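# Retract a sealant gun's rod using its thumb plate

## Task

Draw the sealant gun's rod back as far as it will go, keeping the little thumb plate on the rod (just behind the handle) pushed toward the gun's nose the whole time the rod is moving, since the rod is locked otherwise. The gun must never go into, or travel above, the marked areas around the arm bases; that is an immediate failure. At the end the gun must lie on the table itself, not on top of anything else, and the result must hold without the robot supporting it. Release the gun, move the grippers away, and then declare the scene finished; skipping that declaration fails the task.

## Robot and tools

Robot and frame. There are two arms, left_arm and right_arm; the names are not image sides. All printed poses share one frame: origin on the table surface midway between the arms, +x reaching out over the table, +z up, and left_arm sits toward +y. Positions are in metres and orientations are quaternions in w,x,y,z order. Printed hand positions can be a little wrong, worse when an arm is stretched far.

Gripper axes. Each gripper's fingers extend along its own +z and separate along its own y. The reported position is the point between the pads, roughly 1 cm short of the fingertips.

execute_actions(actions). actions is a list of up to 15 actions; an empty list simply returns state and images. Each action is a table of up to 15 rows, one row per control step of 1/30 s; if fewer rows are given, the final row repeats until 15 steps have run. A row is one flat list covering both arms: 14 numbers, each from -1 to 1, ordered dx, dy, dz, rx, ry, rz, opening for left_arm, then the same seven for right_arm. The first six of each arm are an offset, expressed in that gripper's own axes, from the gripper's measured pose at the start of that action (for the first action in a call, the last pose a result reported). Every row counts from that same start, not from the row before. Scale: 1.0 equals 0.6 m of travel or 180 degrees; rx, ry, rz form a single rotation vector. The opening is absolute, not an offset: +1 is fully open (0.094 m), -1 is shut. A row may carry 12 extra numbers from 0 to 1: stiffness multipliers for the joints, left_arm's six then right_arm's six in Joint positions order; they persist until changed.

Per-step limits. Each step the commanded pose is trimmed to within 70 mm and 16 degrees of where the gripper is measured; after an action the arm continues only up to that trimmed pose, so long motions need several actions. Joint friction can leave the hand up to about 31 mm short, and smaller requests may not move it at all. If position and orientation conflict, position wins. Elbows never fully straighten.

move(target, speed, blocking). target is one row in the same 14 (or 26) number layout, an offset in each gripper's axes from the pose in the latest result that showed one. Each gripper travels a straight line; both finish together, lasting 0.5 to 10 s and cut off at 10 s. speed is each arm's top linear speed in m/s, 0.002 to 0.5, default 0.25; turning is capped at twice that in rad/s. Openings are applied at the move's start. The path ignores obstacles and the other arm, and the hand may lag, drift or overshoot speed, especially near full reach. Faster contact and aiming deeper past a surface both press harder. blocking=false returns after 0.5 s while motion continues; further actions or moves are refused until a result shows it ended, so use wait(0) or stop. The result adds a move: line with the ending (done, off_target, moving, held, fault) plus limits: paced means the pose was clipped, held means a safety check blocked steps and the arm may then surge. Each gripper's remaining distance to its target is listed too.

wait(seconds), 0 to 10: the robot keeps its last command; a running move continues and the wait returns early if it ends. stop: brakes a running move, needing room at speed; fingers keep moving. zoom_image(camera, region): camera is one of cam_head_left, cam_head_right, cam_high, cam_low, cam_left_wrist, cam_right_wrist (each 504x504); region is [x0, y0, x1, y1] pixels from the top-left, no larger than 504 by 504. finished_scene(scene): pass the current scene number to end it, irreversibly, once the goal holds on its own.

Reading results. The state line lists left_arm then right_arm gripper poses. Hand target lines show where each gripper is currently being driven. grip_measured is finger opening on the command scale; the last Joint positions value per arm is opening in metres; readings can be off by about 1 mm. To hold something, command roughly 0.03 below grip_measured (less for a lighter grip); pads push about 50 to 62 N, less on parts under 2 mm thick. Step readings list positions at some steps; HELD with an arm label means that arm's row was partly held back. pose unreachable means the clearance check altered or blocked that arm's command. Joint torques are raw drive outputs with offsets and noise, never zero in free air. Joint ranges in rad, base to gripper: waist -2.618 to 3.054, shoulder 0.000 to 3.142, elbow 0.000 to 3.142, wrist pitch -1.571 to 1.571, wrist yaw -1.571 to 1.571, wrist roll -2.094 to 2.094.

Cautions. The robot keeps executing its last command while you compose a reply. For an arm meant to stay put, send the offset back to its desired pose in the first call of a reply and zeros afterward, always with its intended opening. An arm blocked by an object usually keeps pushing until re-commanded. Keep the arms from colliding or pressing on each other. Never let the gun enter or cross the base zones, and knock nothing off the table. Avoid drops, slips, slams and heavy shoves. Occasional outside nudges may shift loose objects. Holding loads heats motors: MOTOR HOT appears at 75 °C, the arm halts for 10 s at 90 °C, and at 100 °C it goes limp and falls; these stops appear as OVER-TEMPERATURE FAULT lines, and any FAULT line can cut short a move, wait or action.

Each tool is called as name([rows], argument=value, ...), one row to a line, values as JSON.

## Session

execute_actions(actions=[])

Scene clock: 0.00 s.
left_arm: end_effector_position=(+0.6511, +0.3538, +0.3130) grip_measured=+1.000 end_effector_quat_wxyz=(+0.451, -0.475, +0.602, -0.456) | right_arm: end_effector_position=(+0.3780, -0.2912, +0.1120) grip_measured=+1.000 end_effector_quat_wxyz=(-0.006, +0.311, +0.950, +0.007)
Joint positions: left_arm=[-0.134  1.998  1.77   0.047  0.178 -1.426  0.094] | right_arm=[ 0.204  1.954  1.712 -1.335 -0.018  0.647  0.094]
Joint velocities: left_arm=[-0.012 -0.007 -0.012 -0.037  0.007  0.022  0.   ] | right_arm=[-0.012 -0.007  0.002  0.007  0.022  0.022  0.   ]
Joint torques (N m, as the arm reports them, + toward a larger angle): no reading
Hand target (left_arm): +0.651, +0.354, +0.313; +0.451, -0.475, +0.602, -0.456
Hand target (right_arm): +0.378, -0.291, +0.112; -0.006, +0.311, +0.950, +0.007
Joint stiffness scale: left_arm=[1. 1. 1. 1. 1. 1.] | right_arm=[1. 1. 1. 1. 1. 1.]

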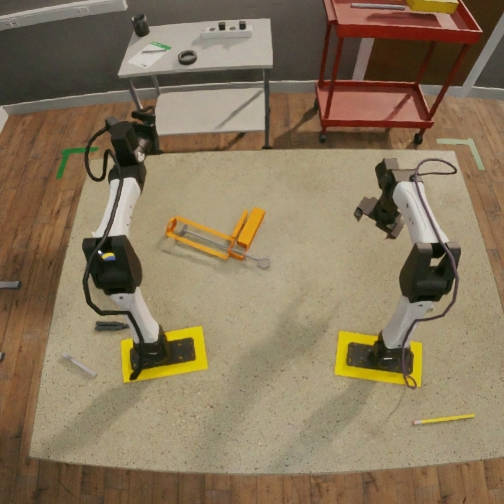

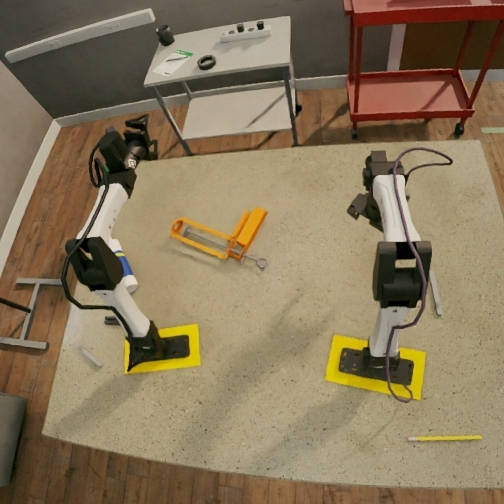

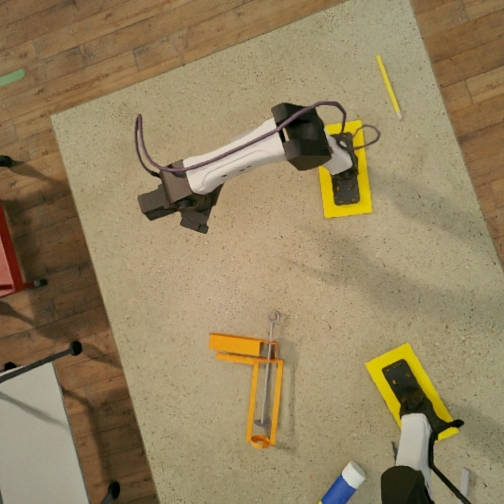

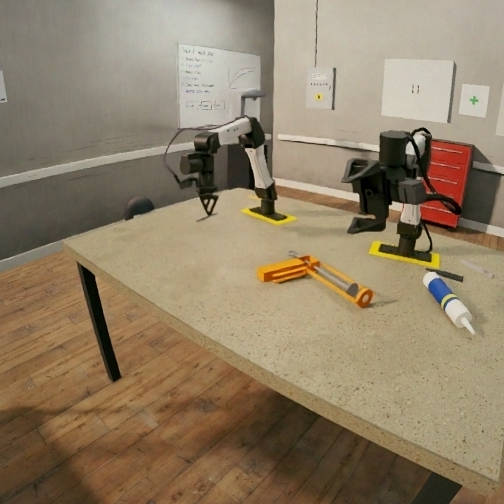

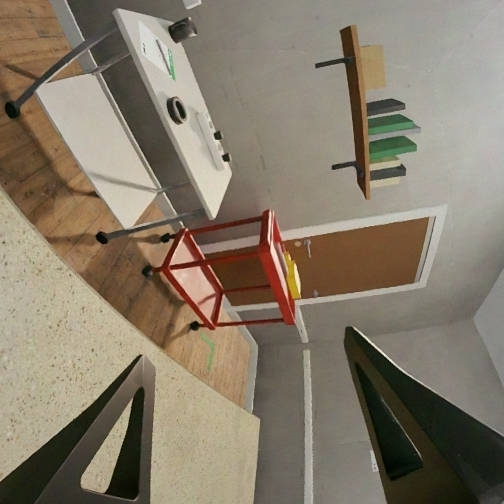

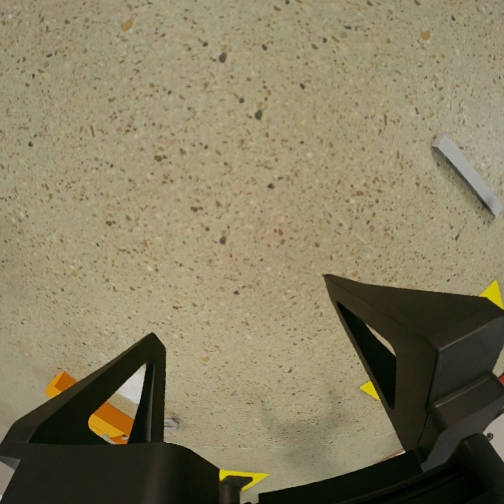

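zoom_image(camera="cam_high", region=[190, 300, 350, 460])

zoom_image(camera="cam_head_left", region=[150, 190, 290, 290])

zoom_image(camera="cam_low", region=[240, 235, 390, 320])

Region (190, 300, 350, 460) of cam_high's 504x504 image, scaled by 3.150, with more detail than that image has.

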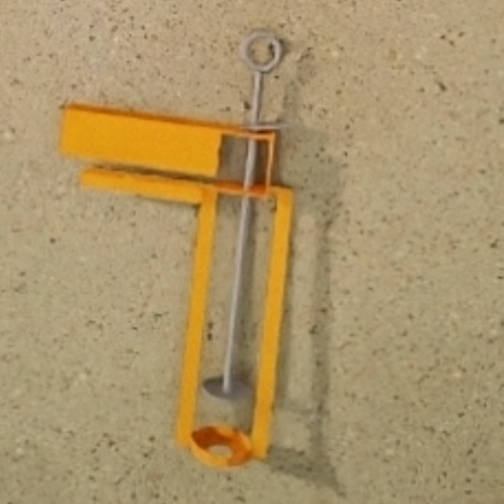

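Region (150, 190, 290, 290) of cam_head_left's 504x504 image, scaled by 3.600, with more detail than that image has; it fills the top 360 rows of this view, and the rest is white.

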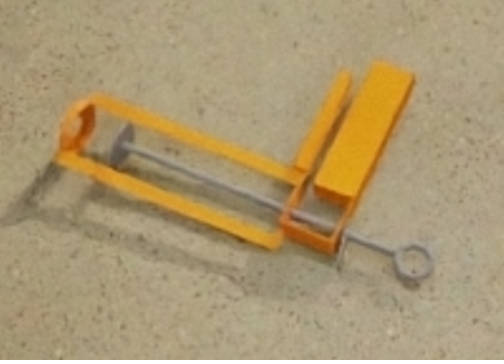

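Region (240, 235, 390, 320) of cam_low's 504x504 image, scaled by 3.360, with more detail than that image has; it fills the top 286 rows of this view, and the rest is white.

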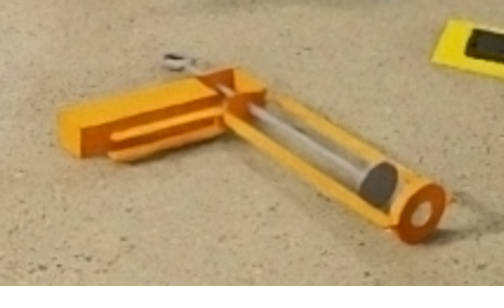

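move(target=[0.536,0.128,-0.449,-0.278,0.408,0.448,1, 0.30,0.133,-0.063,0,0,-0.578,1], speed=0.3)

Scene clock: 51.17 s.
left_arm: end_effector_position=(+0.3346, +0.0759, +0.2455) grip_measured=+1.000 end_effector_quat_wxyz=(+0.125, +0.184, +0.972, -0.072) | right_arm: end_effector_position=(+0.2842, -0.1219, +0.1448) grip_measured=+1.000 end_effector_quat_wxyz=(+0.002, -0.551, +0.835, +0.006)
Joint positions: left_arm=[-0.923  1.951  2.217 -1.549 -0.006 -0.355  0.094] | right_arm=[ 0.756  1.781  1.616 -1.402 -0.012 -0.6    0.094]
Joint velocities: left_arm=[-0.002  0.007 -0.007 -0.007  0.022  0.066  0.   ] | right_arm=[ 0.007 -0.002 -0.002 -0.022 -0.022 -0.051  0.   ]
Joint torques (N m, as the arm reports them, + toward a larger angle): left_arm=[ -0.32 -10.61   4.52   0.88  -0.09   0.16] | right_arm=[  0.55 -12.3    7.31   0.29   0.09  -0.24]
Hand target (left_arm): +0.329, +0.080, +0.247; +0.125, +0.189, +0.972, -0.065
Hand target (right_arm): +0.279, -0.125, +0.149; -0.003, -0.558, +0.830, +0.001
Off the commanded pose (left_arm): 0.007 m, 17 deg; orientation clipped at the last step of the last action.
Off the commanded pose (right_arm): 0.010 m, 1 deg.
Joint stiffness scale: left_arm=[1. 1. 1. 1. 1. 1.] | right_arm=[1. 1. 1. 1. 1. 1.]
joint sent to its limit (left arm) — the command would take joint 4 (wrist pitch) past its lower limit, so that joint was sent only as far as its limit.
move: off_target (left_arm); limits=paced

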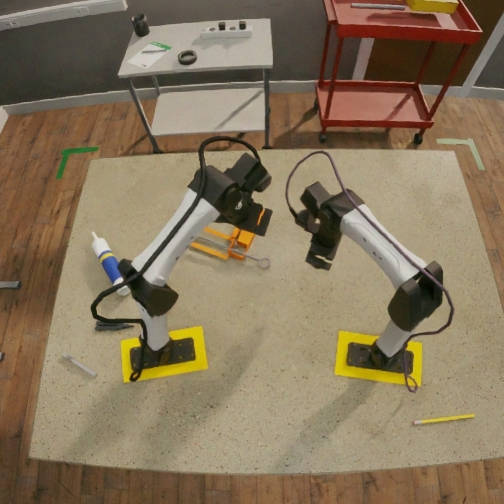

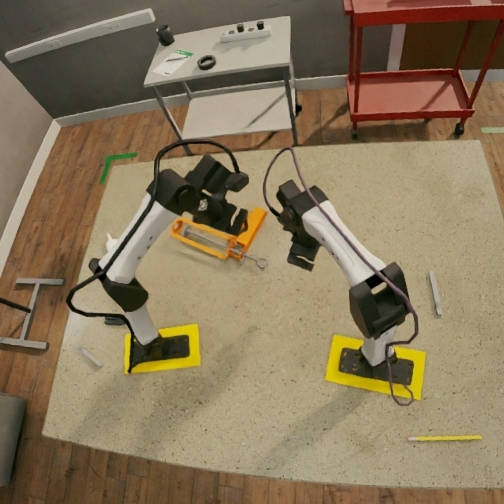

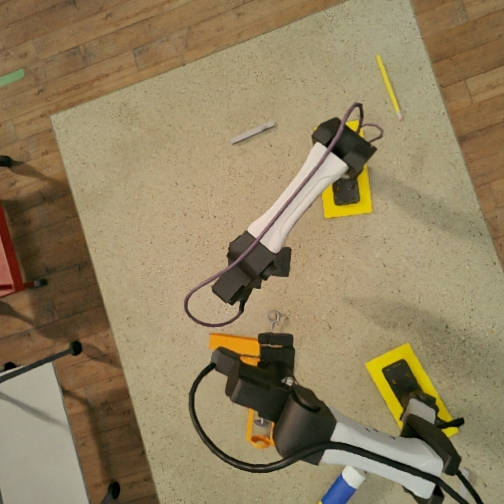

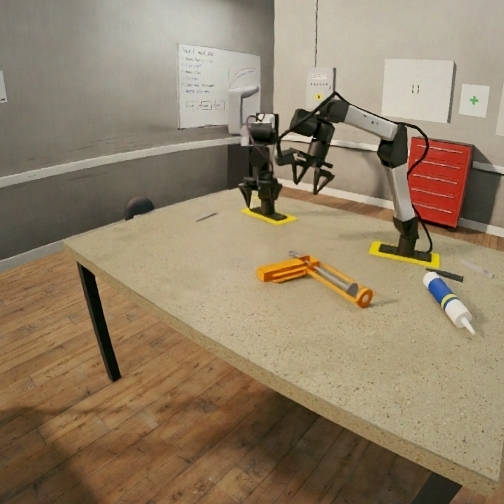

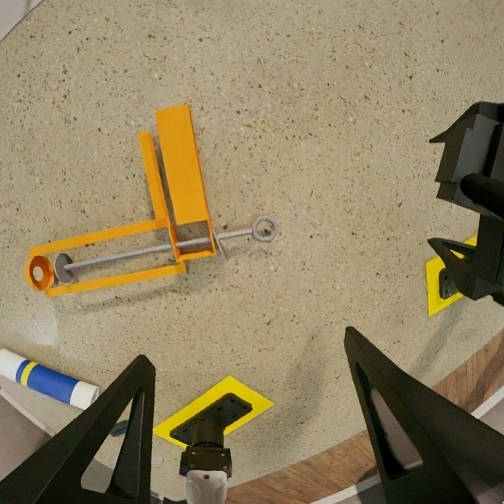

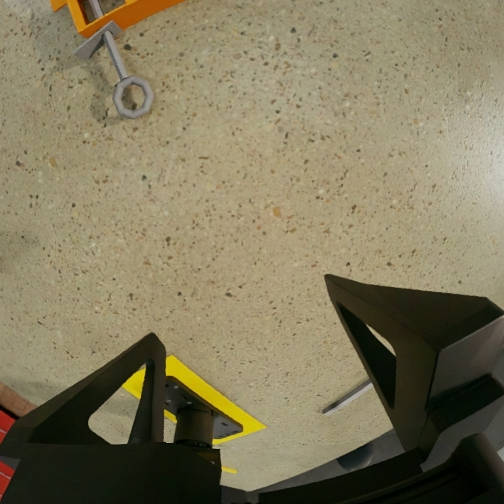

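zoom_image(camera="cam_left_wrist", region=[140, 190, 290, 290])

zoom_image(camera="cam_right_wrist", region=[40, 0, 200, 130])

Region (140, 190, 290, 290) of cam_left_wrist's 504x504 image, scaled by 3.360, with more detail than that image has.

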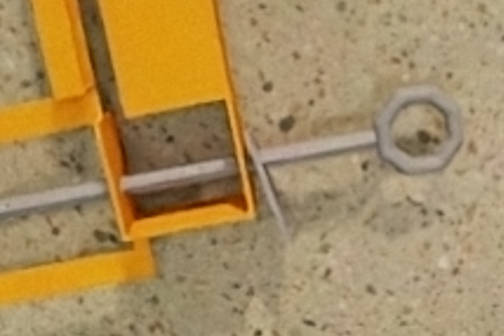

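Region (40, 0, 200, 130) of cam_right_wrist's 504x504 image, scaled by 3.150, with more detail than that image has; it fills the top 410 rows of this view, and the rest is white.

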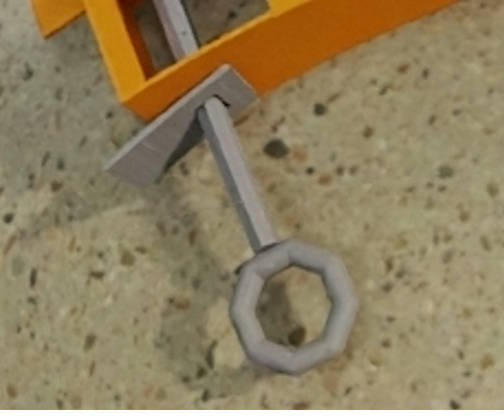

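move(target=[0.029,0.109,0.198,-0.092,0.045,-0.493,1, -0.1055,0.016,0.142,0,0,0,1], speed=0.3)

Scene clock: 104.53 s.
left_arm: end_effector_position=(+0.3667, +0.1182, +0.1259) grip_measured=+1.000 end_effector_quat_wxyz=(+0.006, -0.551, +0.835, +0.000) | right_arm: end_effector_position=(+0.3058, -0.0587, +0.0775) grip_measured=+1.000 end_effector_quat_wxyz=(+0.019, -0.551, +0.834, +0.008)
Joint positions: left_arm=[-0.795  2.115  2.003 -1.455 -0.012 -1.769  0.094] | right_arm=[ 0.866  1.97   1.597 -1.158 -0.012 -0.492  0.094]
Joint velocities: left_arm=[ 0.012 -0.012  0.012 -0.11  -0.037 -0.037  0.   ] | right_arm=[ 0.022 -0.017  0.002  0.007 -0.037 -0.066  0.   ]
Joint torques (N m, as the arm reports them, + toward a larger angle): left_arm=[  0.65 -10.27   4.73   0.43  -0.01   0.08] | right_arm=[  0.72 -10.65   5.48   0.77   0.05  -0.06]
Hand target (left_arm): +0.368, +0.120, +0.120; +0.000, -0.558, +0.830, +0.002
Hand target (right_arm): +0.301, -0.060, +0.062; +0.001, -0.551, +0.835, +0.004
Off the commanded pose (left_arm): 0.006 m, 1 deg.
Off the commanded pose (right_arm): 0.018 m, 2 deg.
Joint stiffness scale: left_arm=[1. 1. 1. 1. 1. 1.] | right_arm=[1. 1. 1. 1. 1. 1.]
move: off_target (right_arm)

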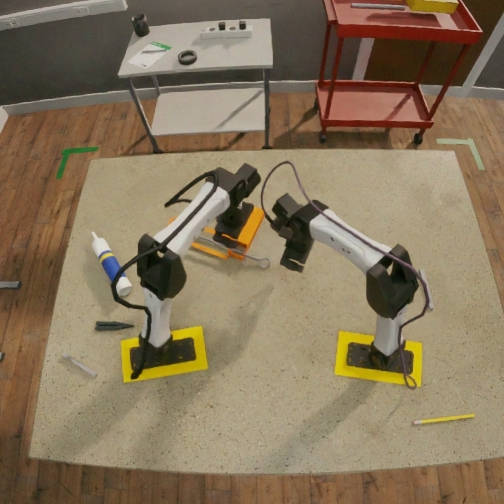

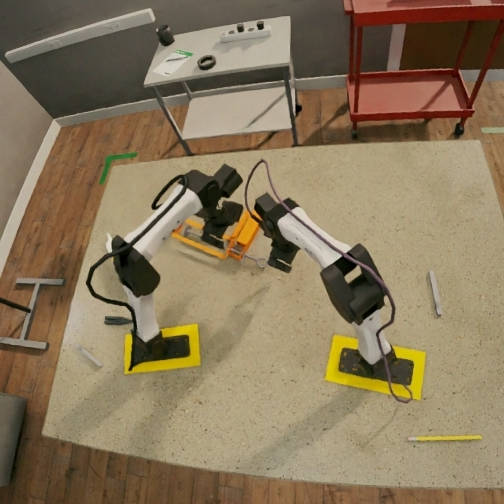

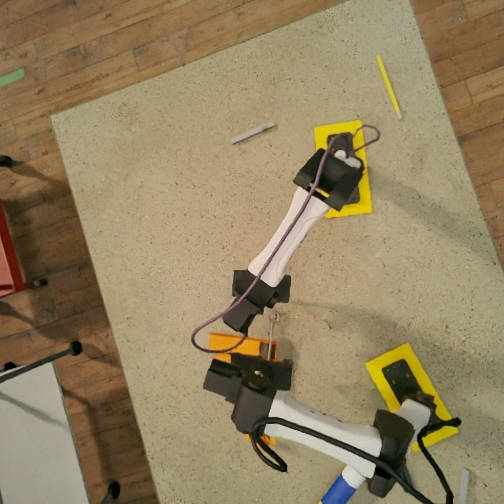

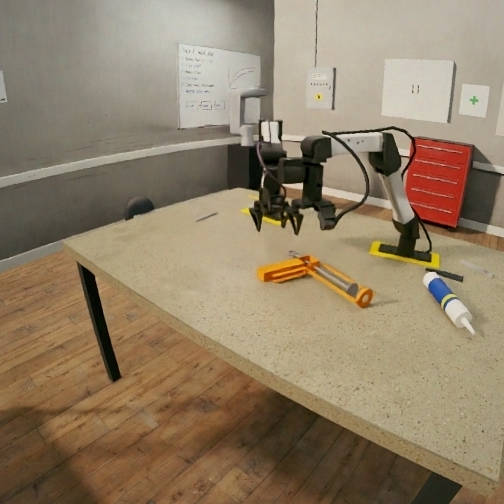

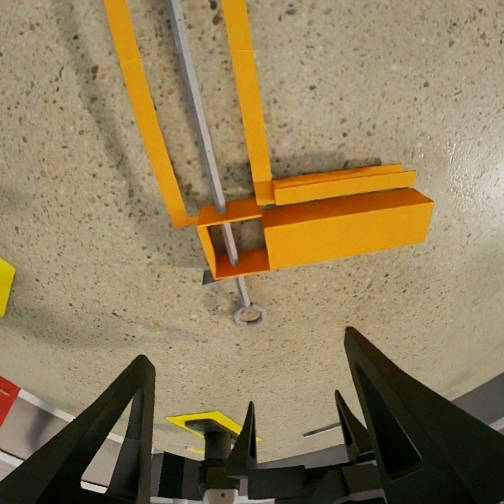

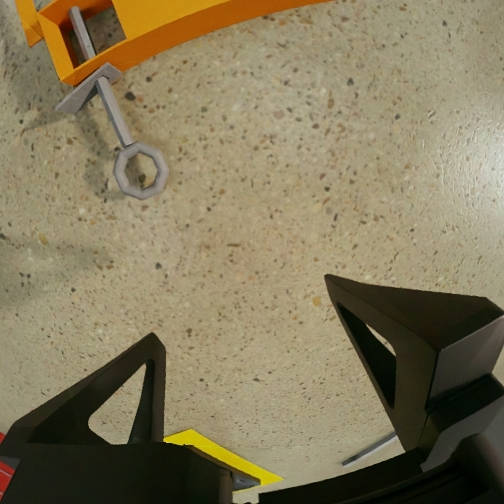

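move(target=[0,0.05,0,0,0,0,1, -0.05,0.058,0.0,0,-0.222,0,1], speed=0.25)

Scene clock: 130.37 s.
left_arm: end_effector_position=(+0.3430, +0.1345, +0.1234) grip_measured=+1.000 end_effector_quat_wxyz=(+0.003, -0.555, +0.832, +0.008) | right_arm: end_effector_position=(+0.2901, -0.0116, +0.0794) grip_measured=+1.000 end_effector_quat_wxyz=(+0.304, -0.523, +0.772, +0.194)
Joint positions: left_arm=[-0.795  2.002  1.825 -1.407 -0.011 -1.778  0.094] | right_arm=[ 0.847  1.593  0.888 -0.194 -0.333 -0.417  0.094]
Joint velocities: left_arm=[ 0.002  0.012  0.012 -0.037  0.007 -0.022  0.   ] | right_arm=[-0.007  0.002  0.017 -0.051 -0.007 -0.051  0.   ]
Joint torques (N m, as the arm reports them, + toward a larger angle): left_arm=[ -0.89 -11.26   4.74   0.4   -0.11   0.07] | right_arm=[ -0.68 -10.95   5.44   1.98  -0.16  -0.05]
Hand target (left_arm): +0.339, +0.130, +0.126; +0.006, -0.551, +0.835, +0.001
Hand target (right_arm): +0.285, -0.017, +0.075; +0.301, -0.518, +0.776, +0.198
Off the commanded pose (left_arm): 0.006 m, 1 deg.
Off the commanded pose (right_arm): 0.007 m, 1 deg.
Joint stiffness scale: left_arm=[1. 1. 1. 1. 1. 1.] | right_arm=[1. 1. 1. 1. 1. 1.]
move: done

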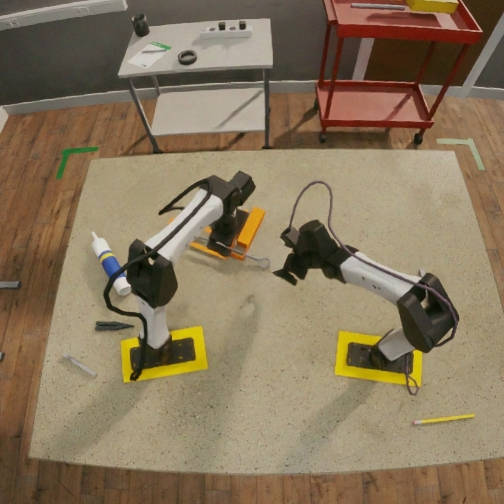

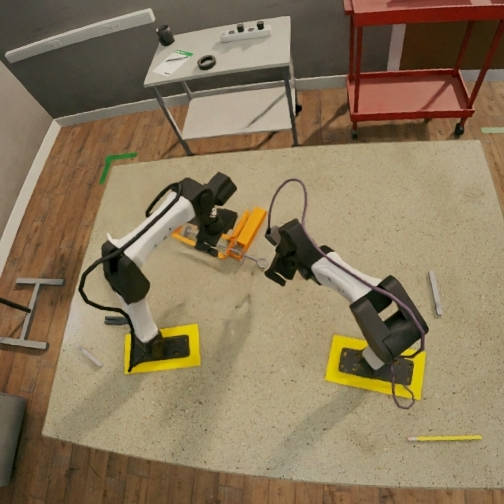

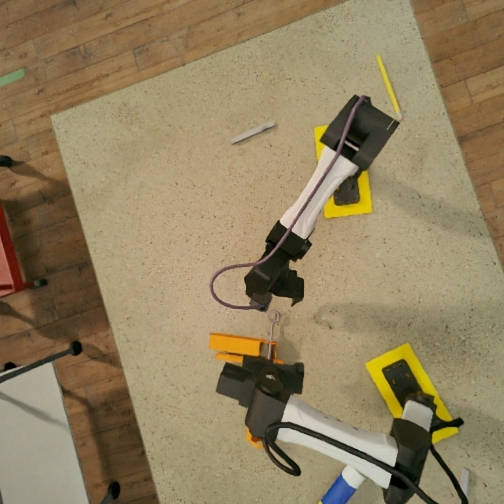

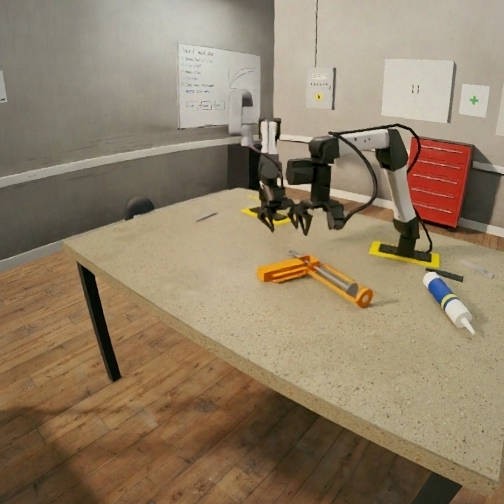

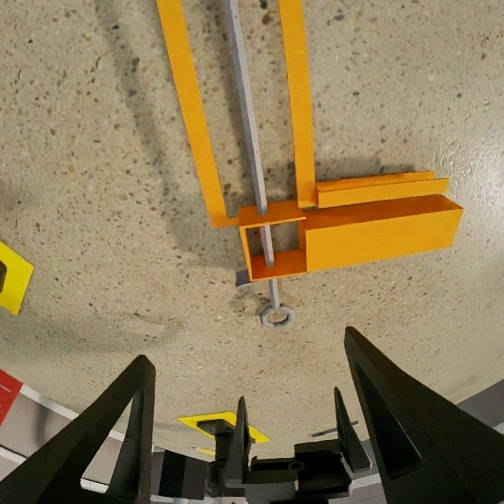

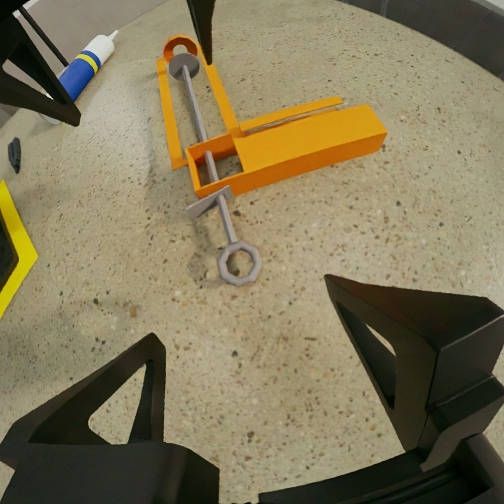

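move(target=[0,0,0,0,0,0,1, 0,0,0.07,0,0,0,1], speed=0.1)

Scene clock: 136.50 s.
left_arm: end_effector_position=(+0.3430, +0.1344, +0.1234) grip_measured=+1.000 end_effector_quat_wxyz=(+0.003, -0.555, +0.832, +0.008) | right_arm: end_effector_position=(+0.2946, +0.0061, +0.0463) grip_measured=+1.000 end_effector_quat_wxyz=(+0.296, -0.525, +0.774, +0.195)
Joint positions: left_arm=[-0.795  2.002  1.825 -1.406 -0.011 -1.778  0.094] | right_arm=[ 0.88   1.722  0.888 -0.073 -0.317 -0.392  0.094]
Joint velocities: left_arm=[ 0.007  0.002 -0.007  0.007 -0.022 -0.022  0.   ] | right_arm=[-0.002 -0.007  0.002 -0.022  0.007  0.007  0.   ]
Joint torques (N m, as the arm reports them, + toward a larger angle): left_arm=[ 0.04 -9.68  6.16  0.26 -0.11  0.12] | right_arm=[ 0.69 -8.21 10.04  1.98 -0.03 -0.06]
Hand target (left_arm): +0.343, +0.134, +0.123; +0.003, -0.555, +0.832, +0.008
Hand target (right_arm): +0.302, +0.014, +0.049; +0.304, -0.523, +0.772, +0.194
Off the commanded pose (left_arm): 0.000 m, 0 deg.
Off the commanded pose (right_arm): 0.011 m, 1 deg.
Joint stiffness scale: left_arm=[1. 1. 1. 1. 1. 1.] | right_arm=[1. 1. 1. 1. 1. 1.]
move: off_target (right_arm)

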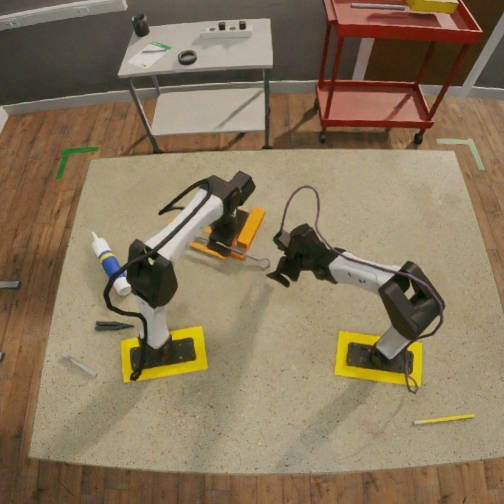

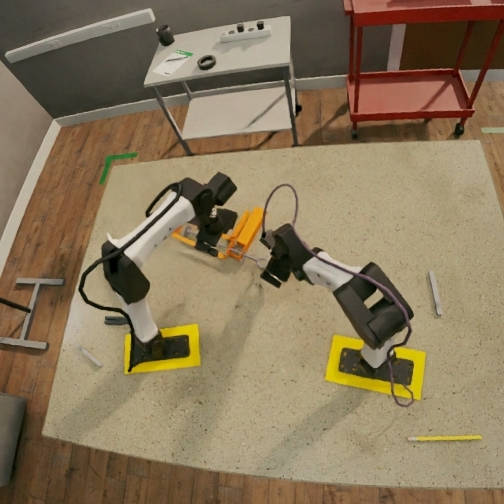

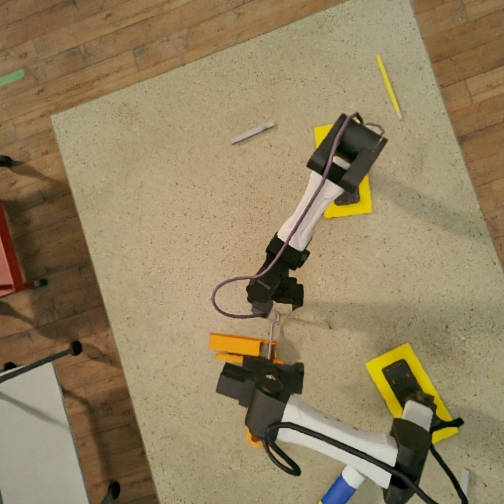

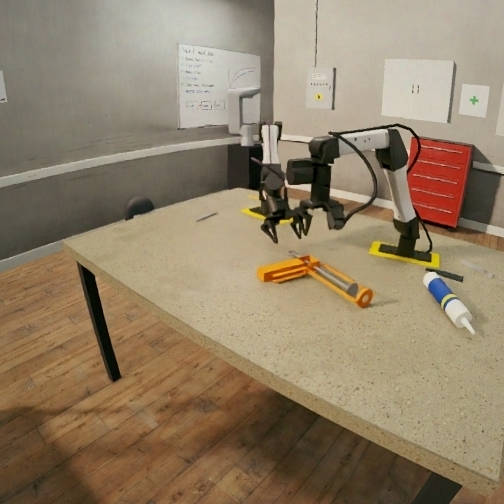

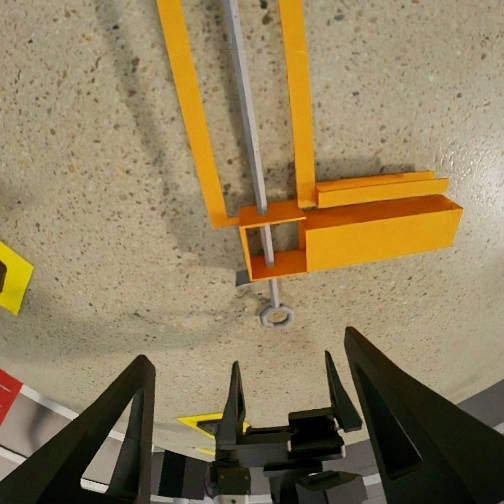

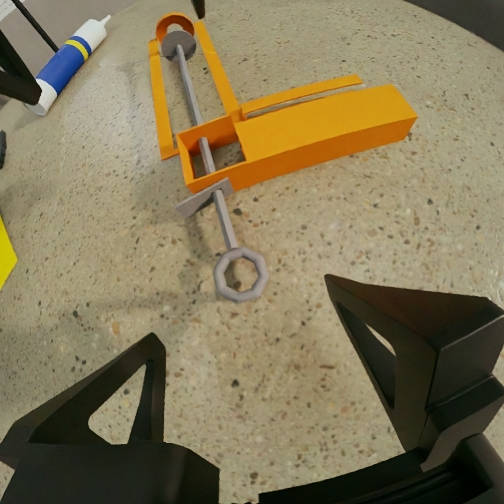

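move(target=[0,0,0,0,0,0,1, -0.04,0,0.07,0,0,0,1], speed=0.1)

Scene clock: 145.43 s.
left_arm: end_effector_position=(+0.3430, +0.1344, +0.1234) grip_measured=+1.000 end_effector_quat_wxyz=(+0.003, -0.555, +0.832, +0.008) | right_arm: end_effector_position=(+0.3078, +0.0428, +0.0344) grip_measured=+1.000 end_effector_quat_wxyz=(+0.294, -0.529, +0.772, +0.197)
Joint positions: left_arm=[-0.795  2.002  1.825 -1.406 -0.011 -1.778  0.094] | right_arm=[ 0.934  1.866  1.013 -0.046 -0.29  -0.354  0.094]
Joint velocities: left_arm=[-0.022  0.007 -0.002  0.051 -0.051  0.022  0.   ] | right_arm=[-0.002 -0.017  0.002  0.081  0.007  0.037  0.   ]
Joint torques (N m, as the arm reports them, + toward a larger angle): left_arm=[ 0.03 -9.67  6.16  0.26 -0.11  0.11] | right_arm=[ 0.56 -9.52  9.38  1.99  0.01 -0.08]
Hand target (left_arm): +0.343, +0.134, +0.123; +0.003, -0.555, +0.832, +0.008
Hand target (right_arm): +0.312, +0.048, +0.032; +0.296, -0.526, +0.773, +0.195
Off the commanded pose (left_arm): 0.000 m, 0 deg.
Off the commanded pose (right_arm): 0.008 m, 1 deg.
Joint stiffness scale: left_arm=[1. 1. 1. 1. 1. 1.] | right_arm=[1. 1. 1. 1. 1. 1.]
move: done

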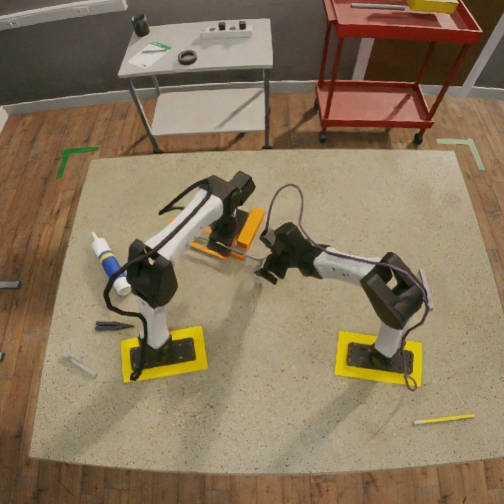

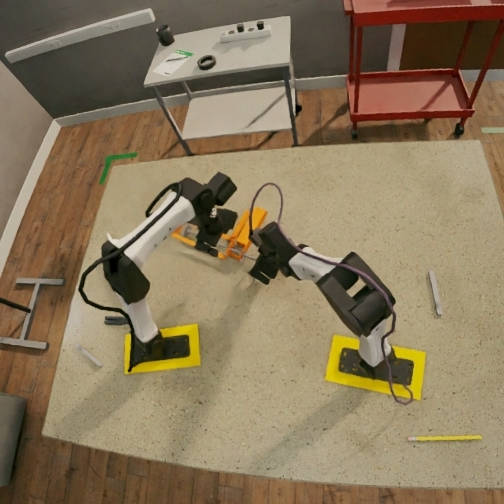

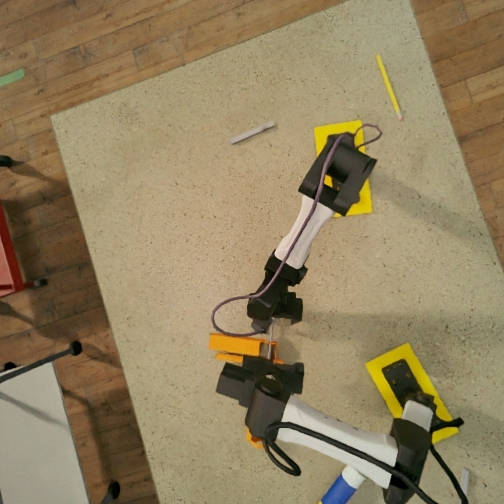

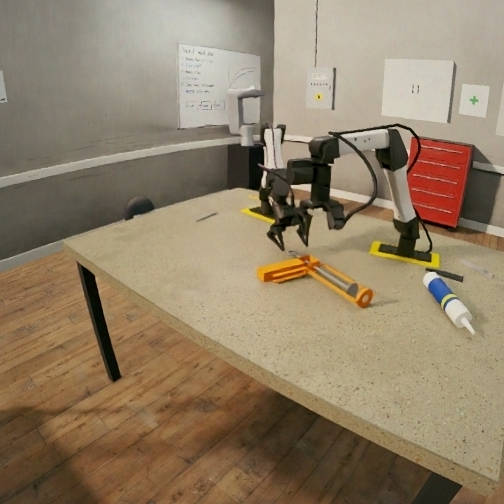

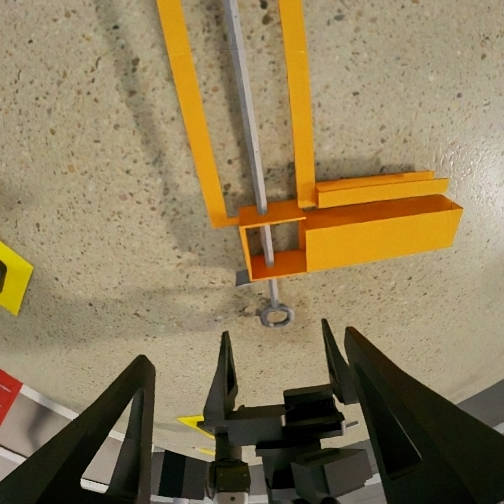

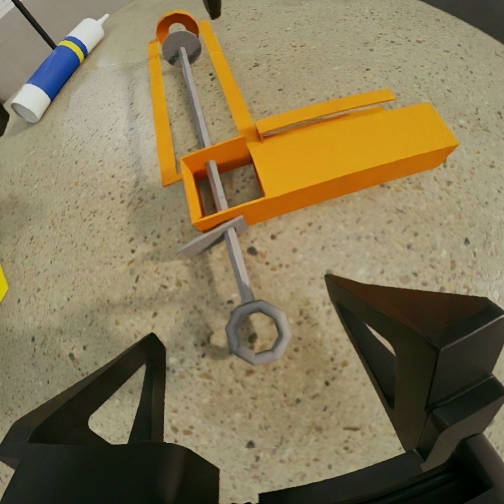

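zoom_image(camera="cam_low", region=[250, 200, 350, 290])

zoom_image(camera="cam_head_left", region=[210, 220, 310, 300])

Region (250, 200, 350, 290) of cam_low's 504x504 image, scaled by 5.040, with more detail than that image has; it fills the top 454 rows of this view, and the rest is white.

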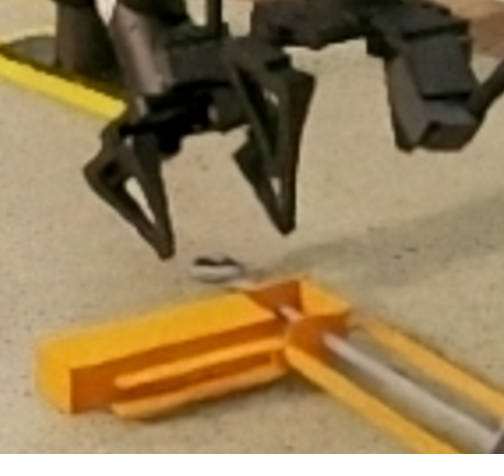

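Region (210, 220, 310, 300) of cam_head_left's 504x504 image, scaled by 5.040, with more detail than that image has; it fills the top 403 rows of this view, and the rest is white.

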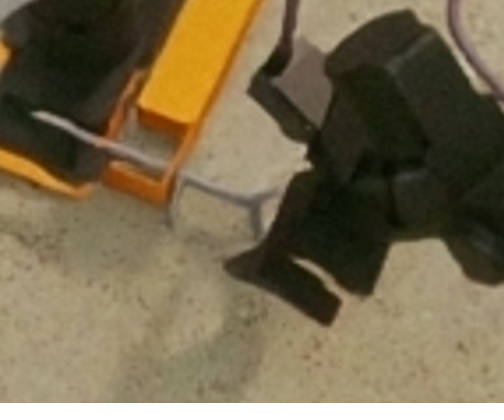

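move(target=[0,0,0,0,0,0,1, 0.014,0,0.042,0,0,0,1], speed=0.05)

zoom_image(camera="cam_low", region=[250, 200, 350, 290])

Scene clock: 160.83 s.
left_arm: end_effector_position=(+0.3430, +0.1344, +0.1234) grip_measured=+1.000 end_effector_quat_wxyz=(+0.003, -0.555, +0.832, +0.008) | right_arm: end_effector_position=(+0.3127, +0.0492, +0.0175) grip_measured=+1.000 end_effector_quat_wxyz=(+0.298, -0.529, +0.770, +0.198)
Joint positions: left_arm=[-0.795  2.002  1.825 -1.406 -0.011 -1.778  0.094] | right_arm=[ 0.938  1.929  1.013  0.027 -0.288 -0.353  0.094]
Joint velocities: left_arm=[-0.017 -0.007  0.002  0.037  0.007  0.022  0.   ] | right_arm=[-0.002 -0.002  0.002 -0.007  0.007  0.022  0.   ]
Joint torques (N m, as the arm reports them, + toward a larger angle): left_arm=[ 0.03 -9.66  6.15  0.27 -0.1   0.12] | right_arm=[  0.65 -10.16   7.91   2.    -0.04  -0.09]
Hand target (left_arm): +0.343, +0.134, +0.123; +0.003, -0.555, +0.832, +0.008
Hand target (right_arm): +0.312, +0.052, +0.010; +0.294, -0.529, +0.772, +0.197
Off the commanded pose (left_arm): 0.000 m, 0 deg.
Off the commanded pose (right_arm): 0.008 m, 1 deg.
Joint stiffness scale: left_arm=[1. 1. 1. 1. 1. 1.] | right_arm=[1. 1. 1. 1. 1. 1.]
move: done

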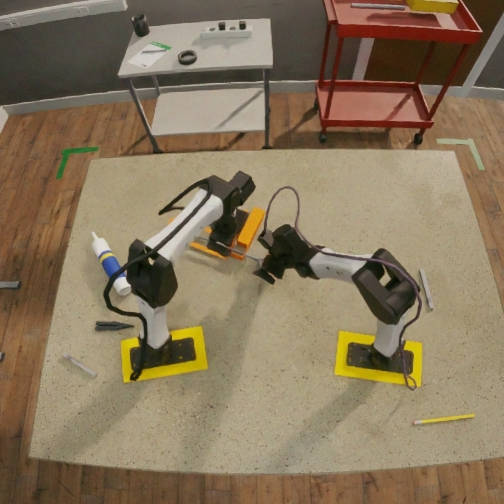

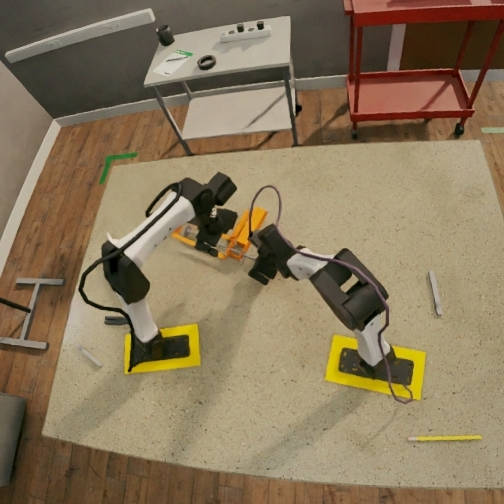

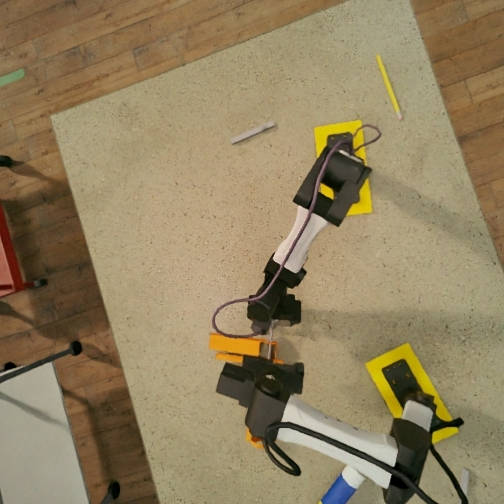

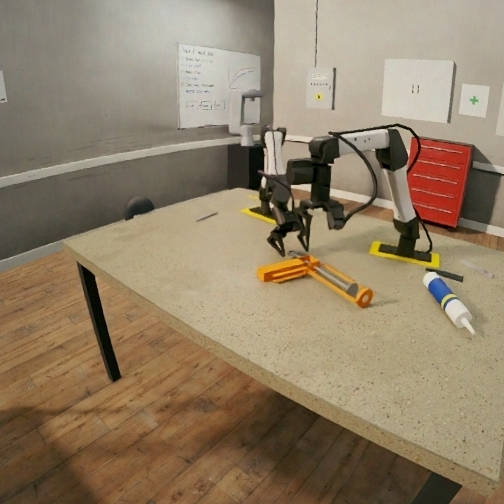

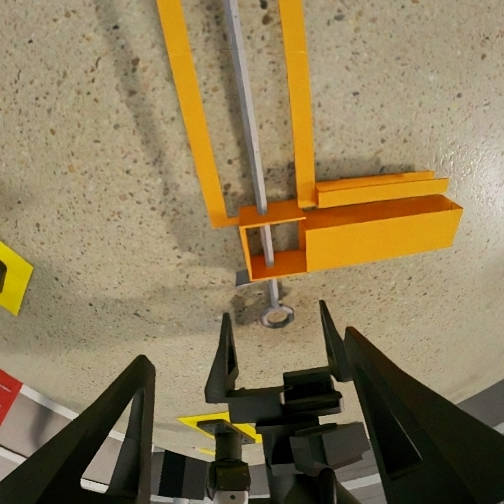

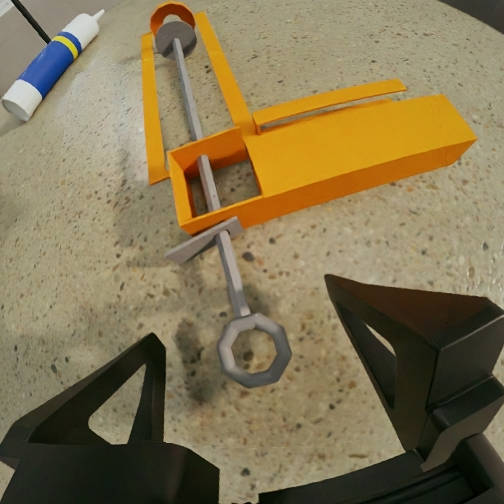

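Region (250, 200, 350, 290) of cam_low's 504x504 image, scaled by 5.040, with more detail than that image has; it fills the top 454 rows of this view, and the rest is white.

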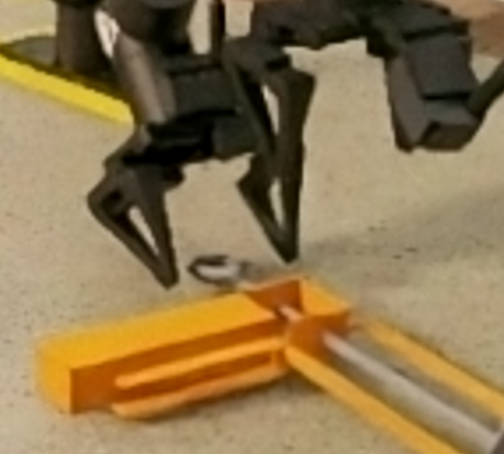

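move(target=[0,0,0,0,0,0,1, 0.03,0,0.0,0,0,0,0.2], speed=0.05)

zoom_image(camera="cam_low", region=[250, 200, 350, 290])

Scene clock: 167.43 s.
left_arm: end_effector_position=(+0.3430, +0.1344, +0.1234) grip_measured=+1.000 end_effector_quat_wxyz=(+0.003, -0.555, +0.832, +0.008) | right_arm: end_effector_position=(+0.3123, +0.0432, +0.0114) grip_measured=+0.202 end_effector_quat_wxyz=(+0.303, -0.527, +0.769, +0.197)
Joint positions: left_arm=[-0.795  2.002  1.825 -1.406 -0.011 -1.778  0.094] | right_arm=[ 0.928  1.929  0.975  0.073 -0.291 -0.358  0.056]
Joint velocities: left_arm=[-0.012 -0.012 -0.012 -0.007  0.007  0.051  0.   ] | right_arm=[ 0.007 -0.007 -0.022  0.051 -0.007 -0.051 -0.   ]
Joint torques (N m, as the arm reports them, + toward a larger angle): left_arm=[ 0.03 -9.66  6.15  0.26 -0.11  0.12] | right_arm=[ -0.64 -12.82   4.88   1.99  -0.19  -0.26]
Hand target (left_arm): +0.343, +0.134, +0.123; +0.003, -0.555, +0.832, +0.008
Hand target (right_arm): +0.308, +0.037, +0.005; +0.298, -0.529, +0.770, +0.198
Off the commanded pose (left_arm): 0.000 m, 0 deg.
Off the commanded pose (right_arm): 0.010 m, 1 deg.
Joint stiffness scale: left_arm=[1. 1. 1. 1. 1. 1.] | right_arm=[1. 1. 1. 1. 1. 1.]
move: done

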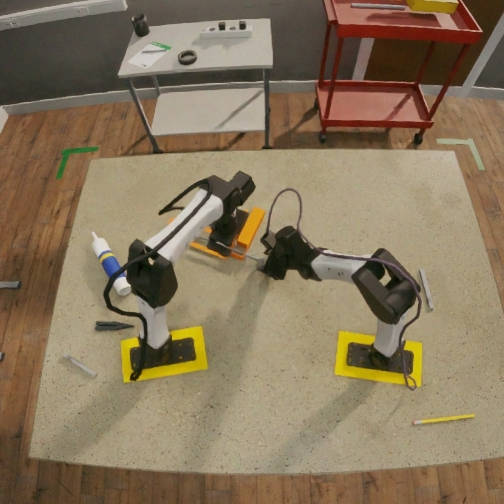

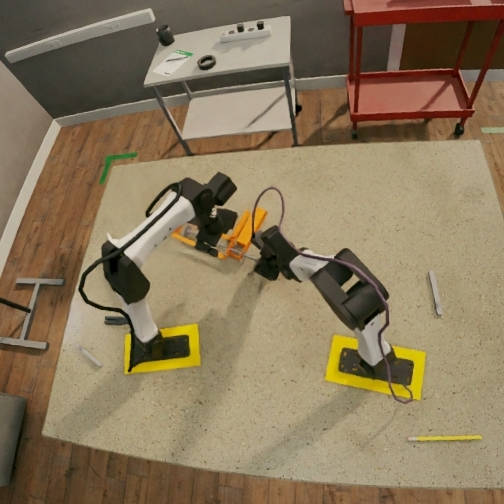

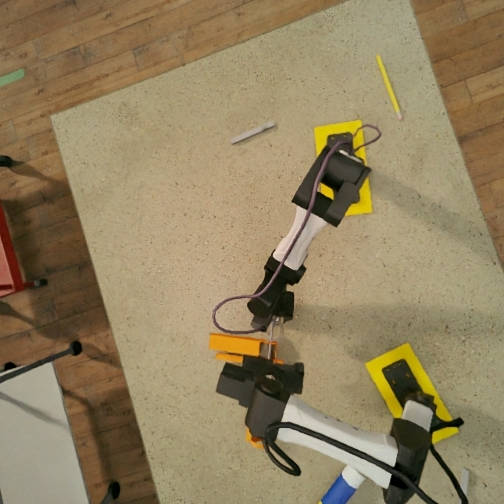

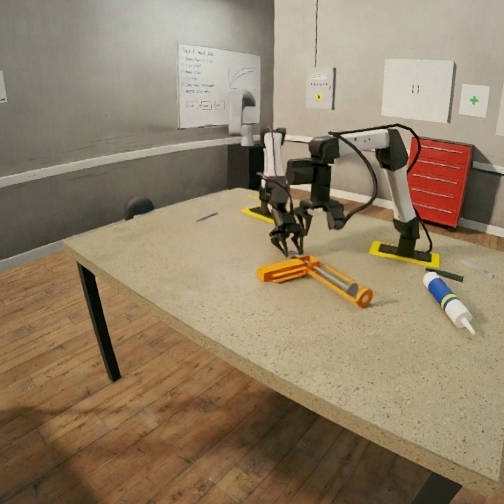

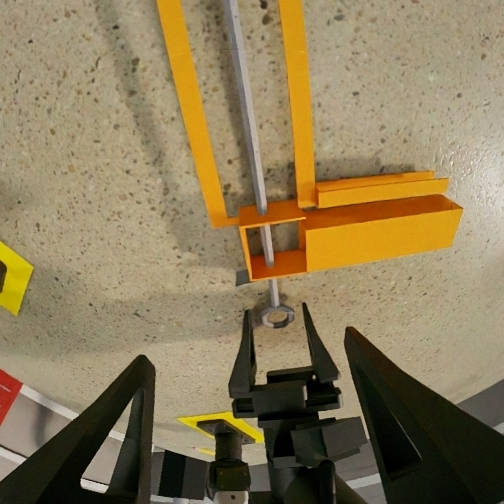

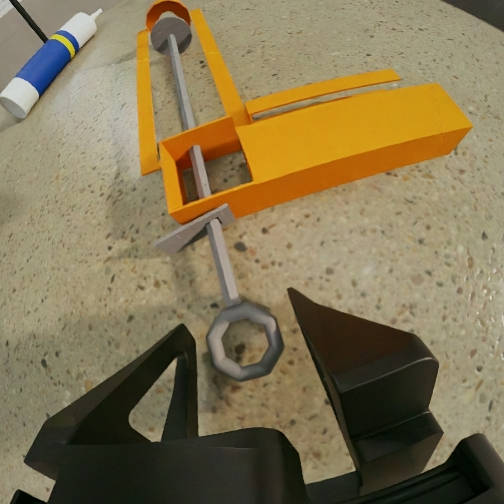

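Region (250, 200, 350, 290) of cam_low's 504x504 image, scaled by 5.040, with more detail than that image has; it fills the top 454 rows of this view, and the rest is white.

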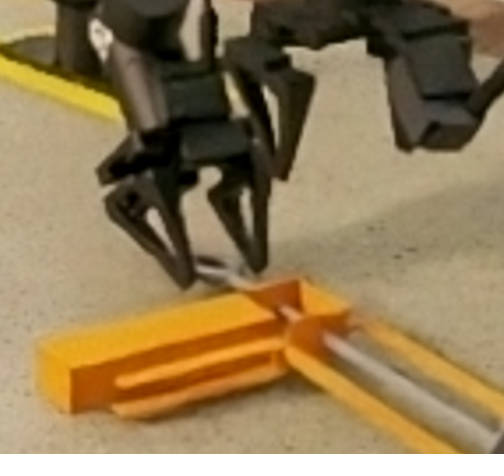

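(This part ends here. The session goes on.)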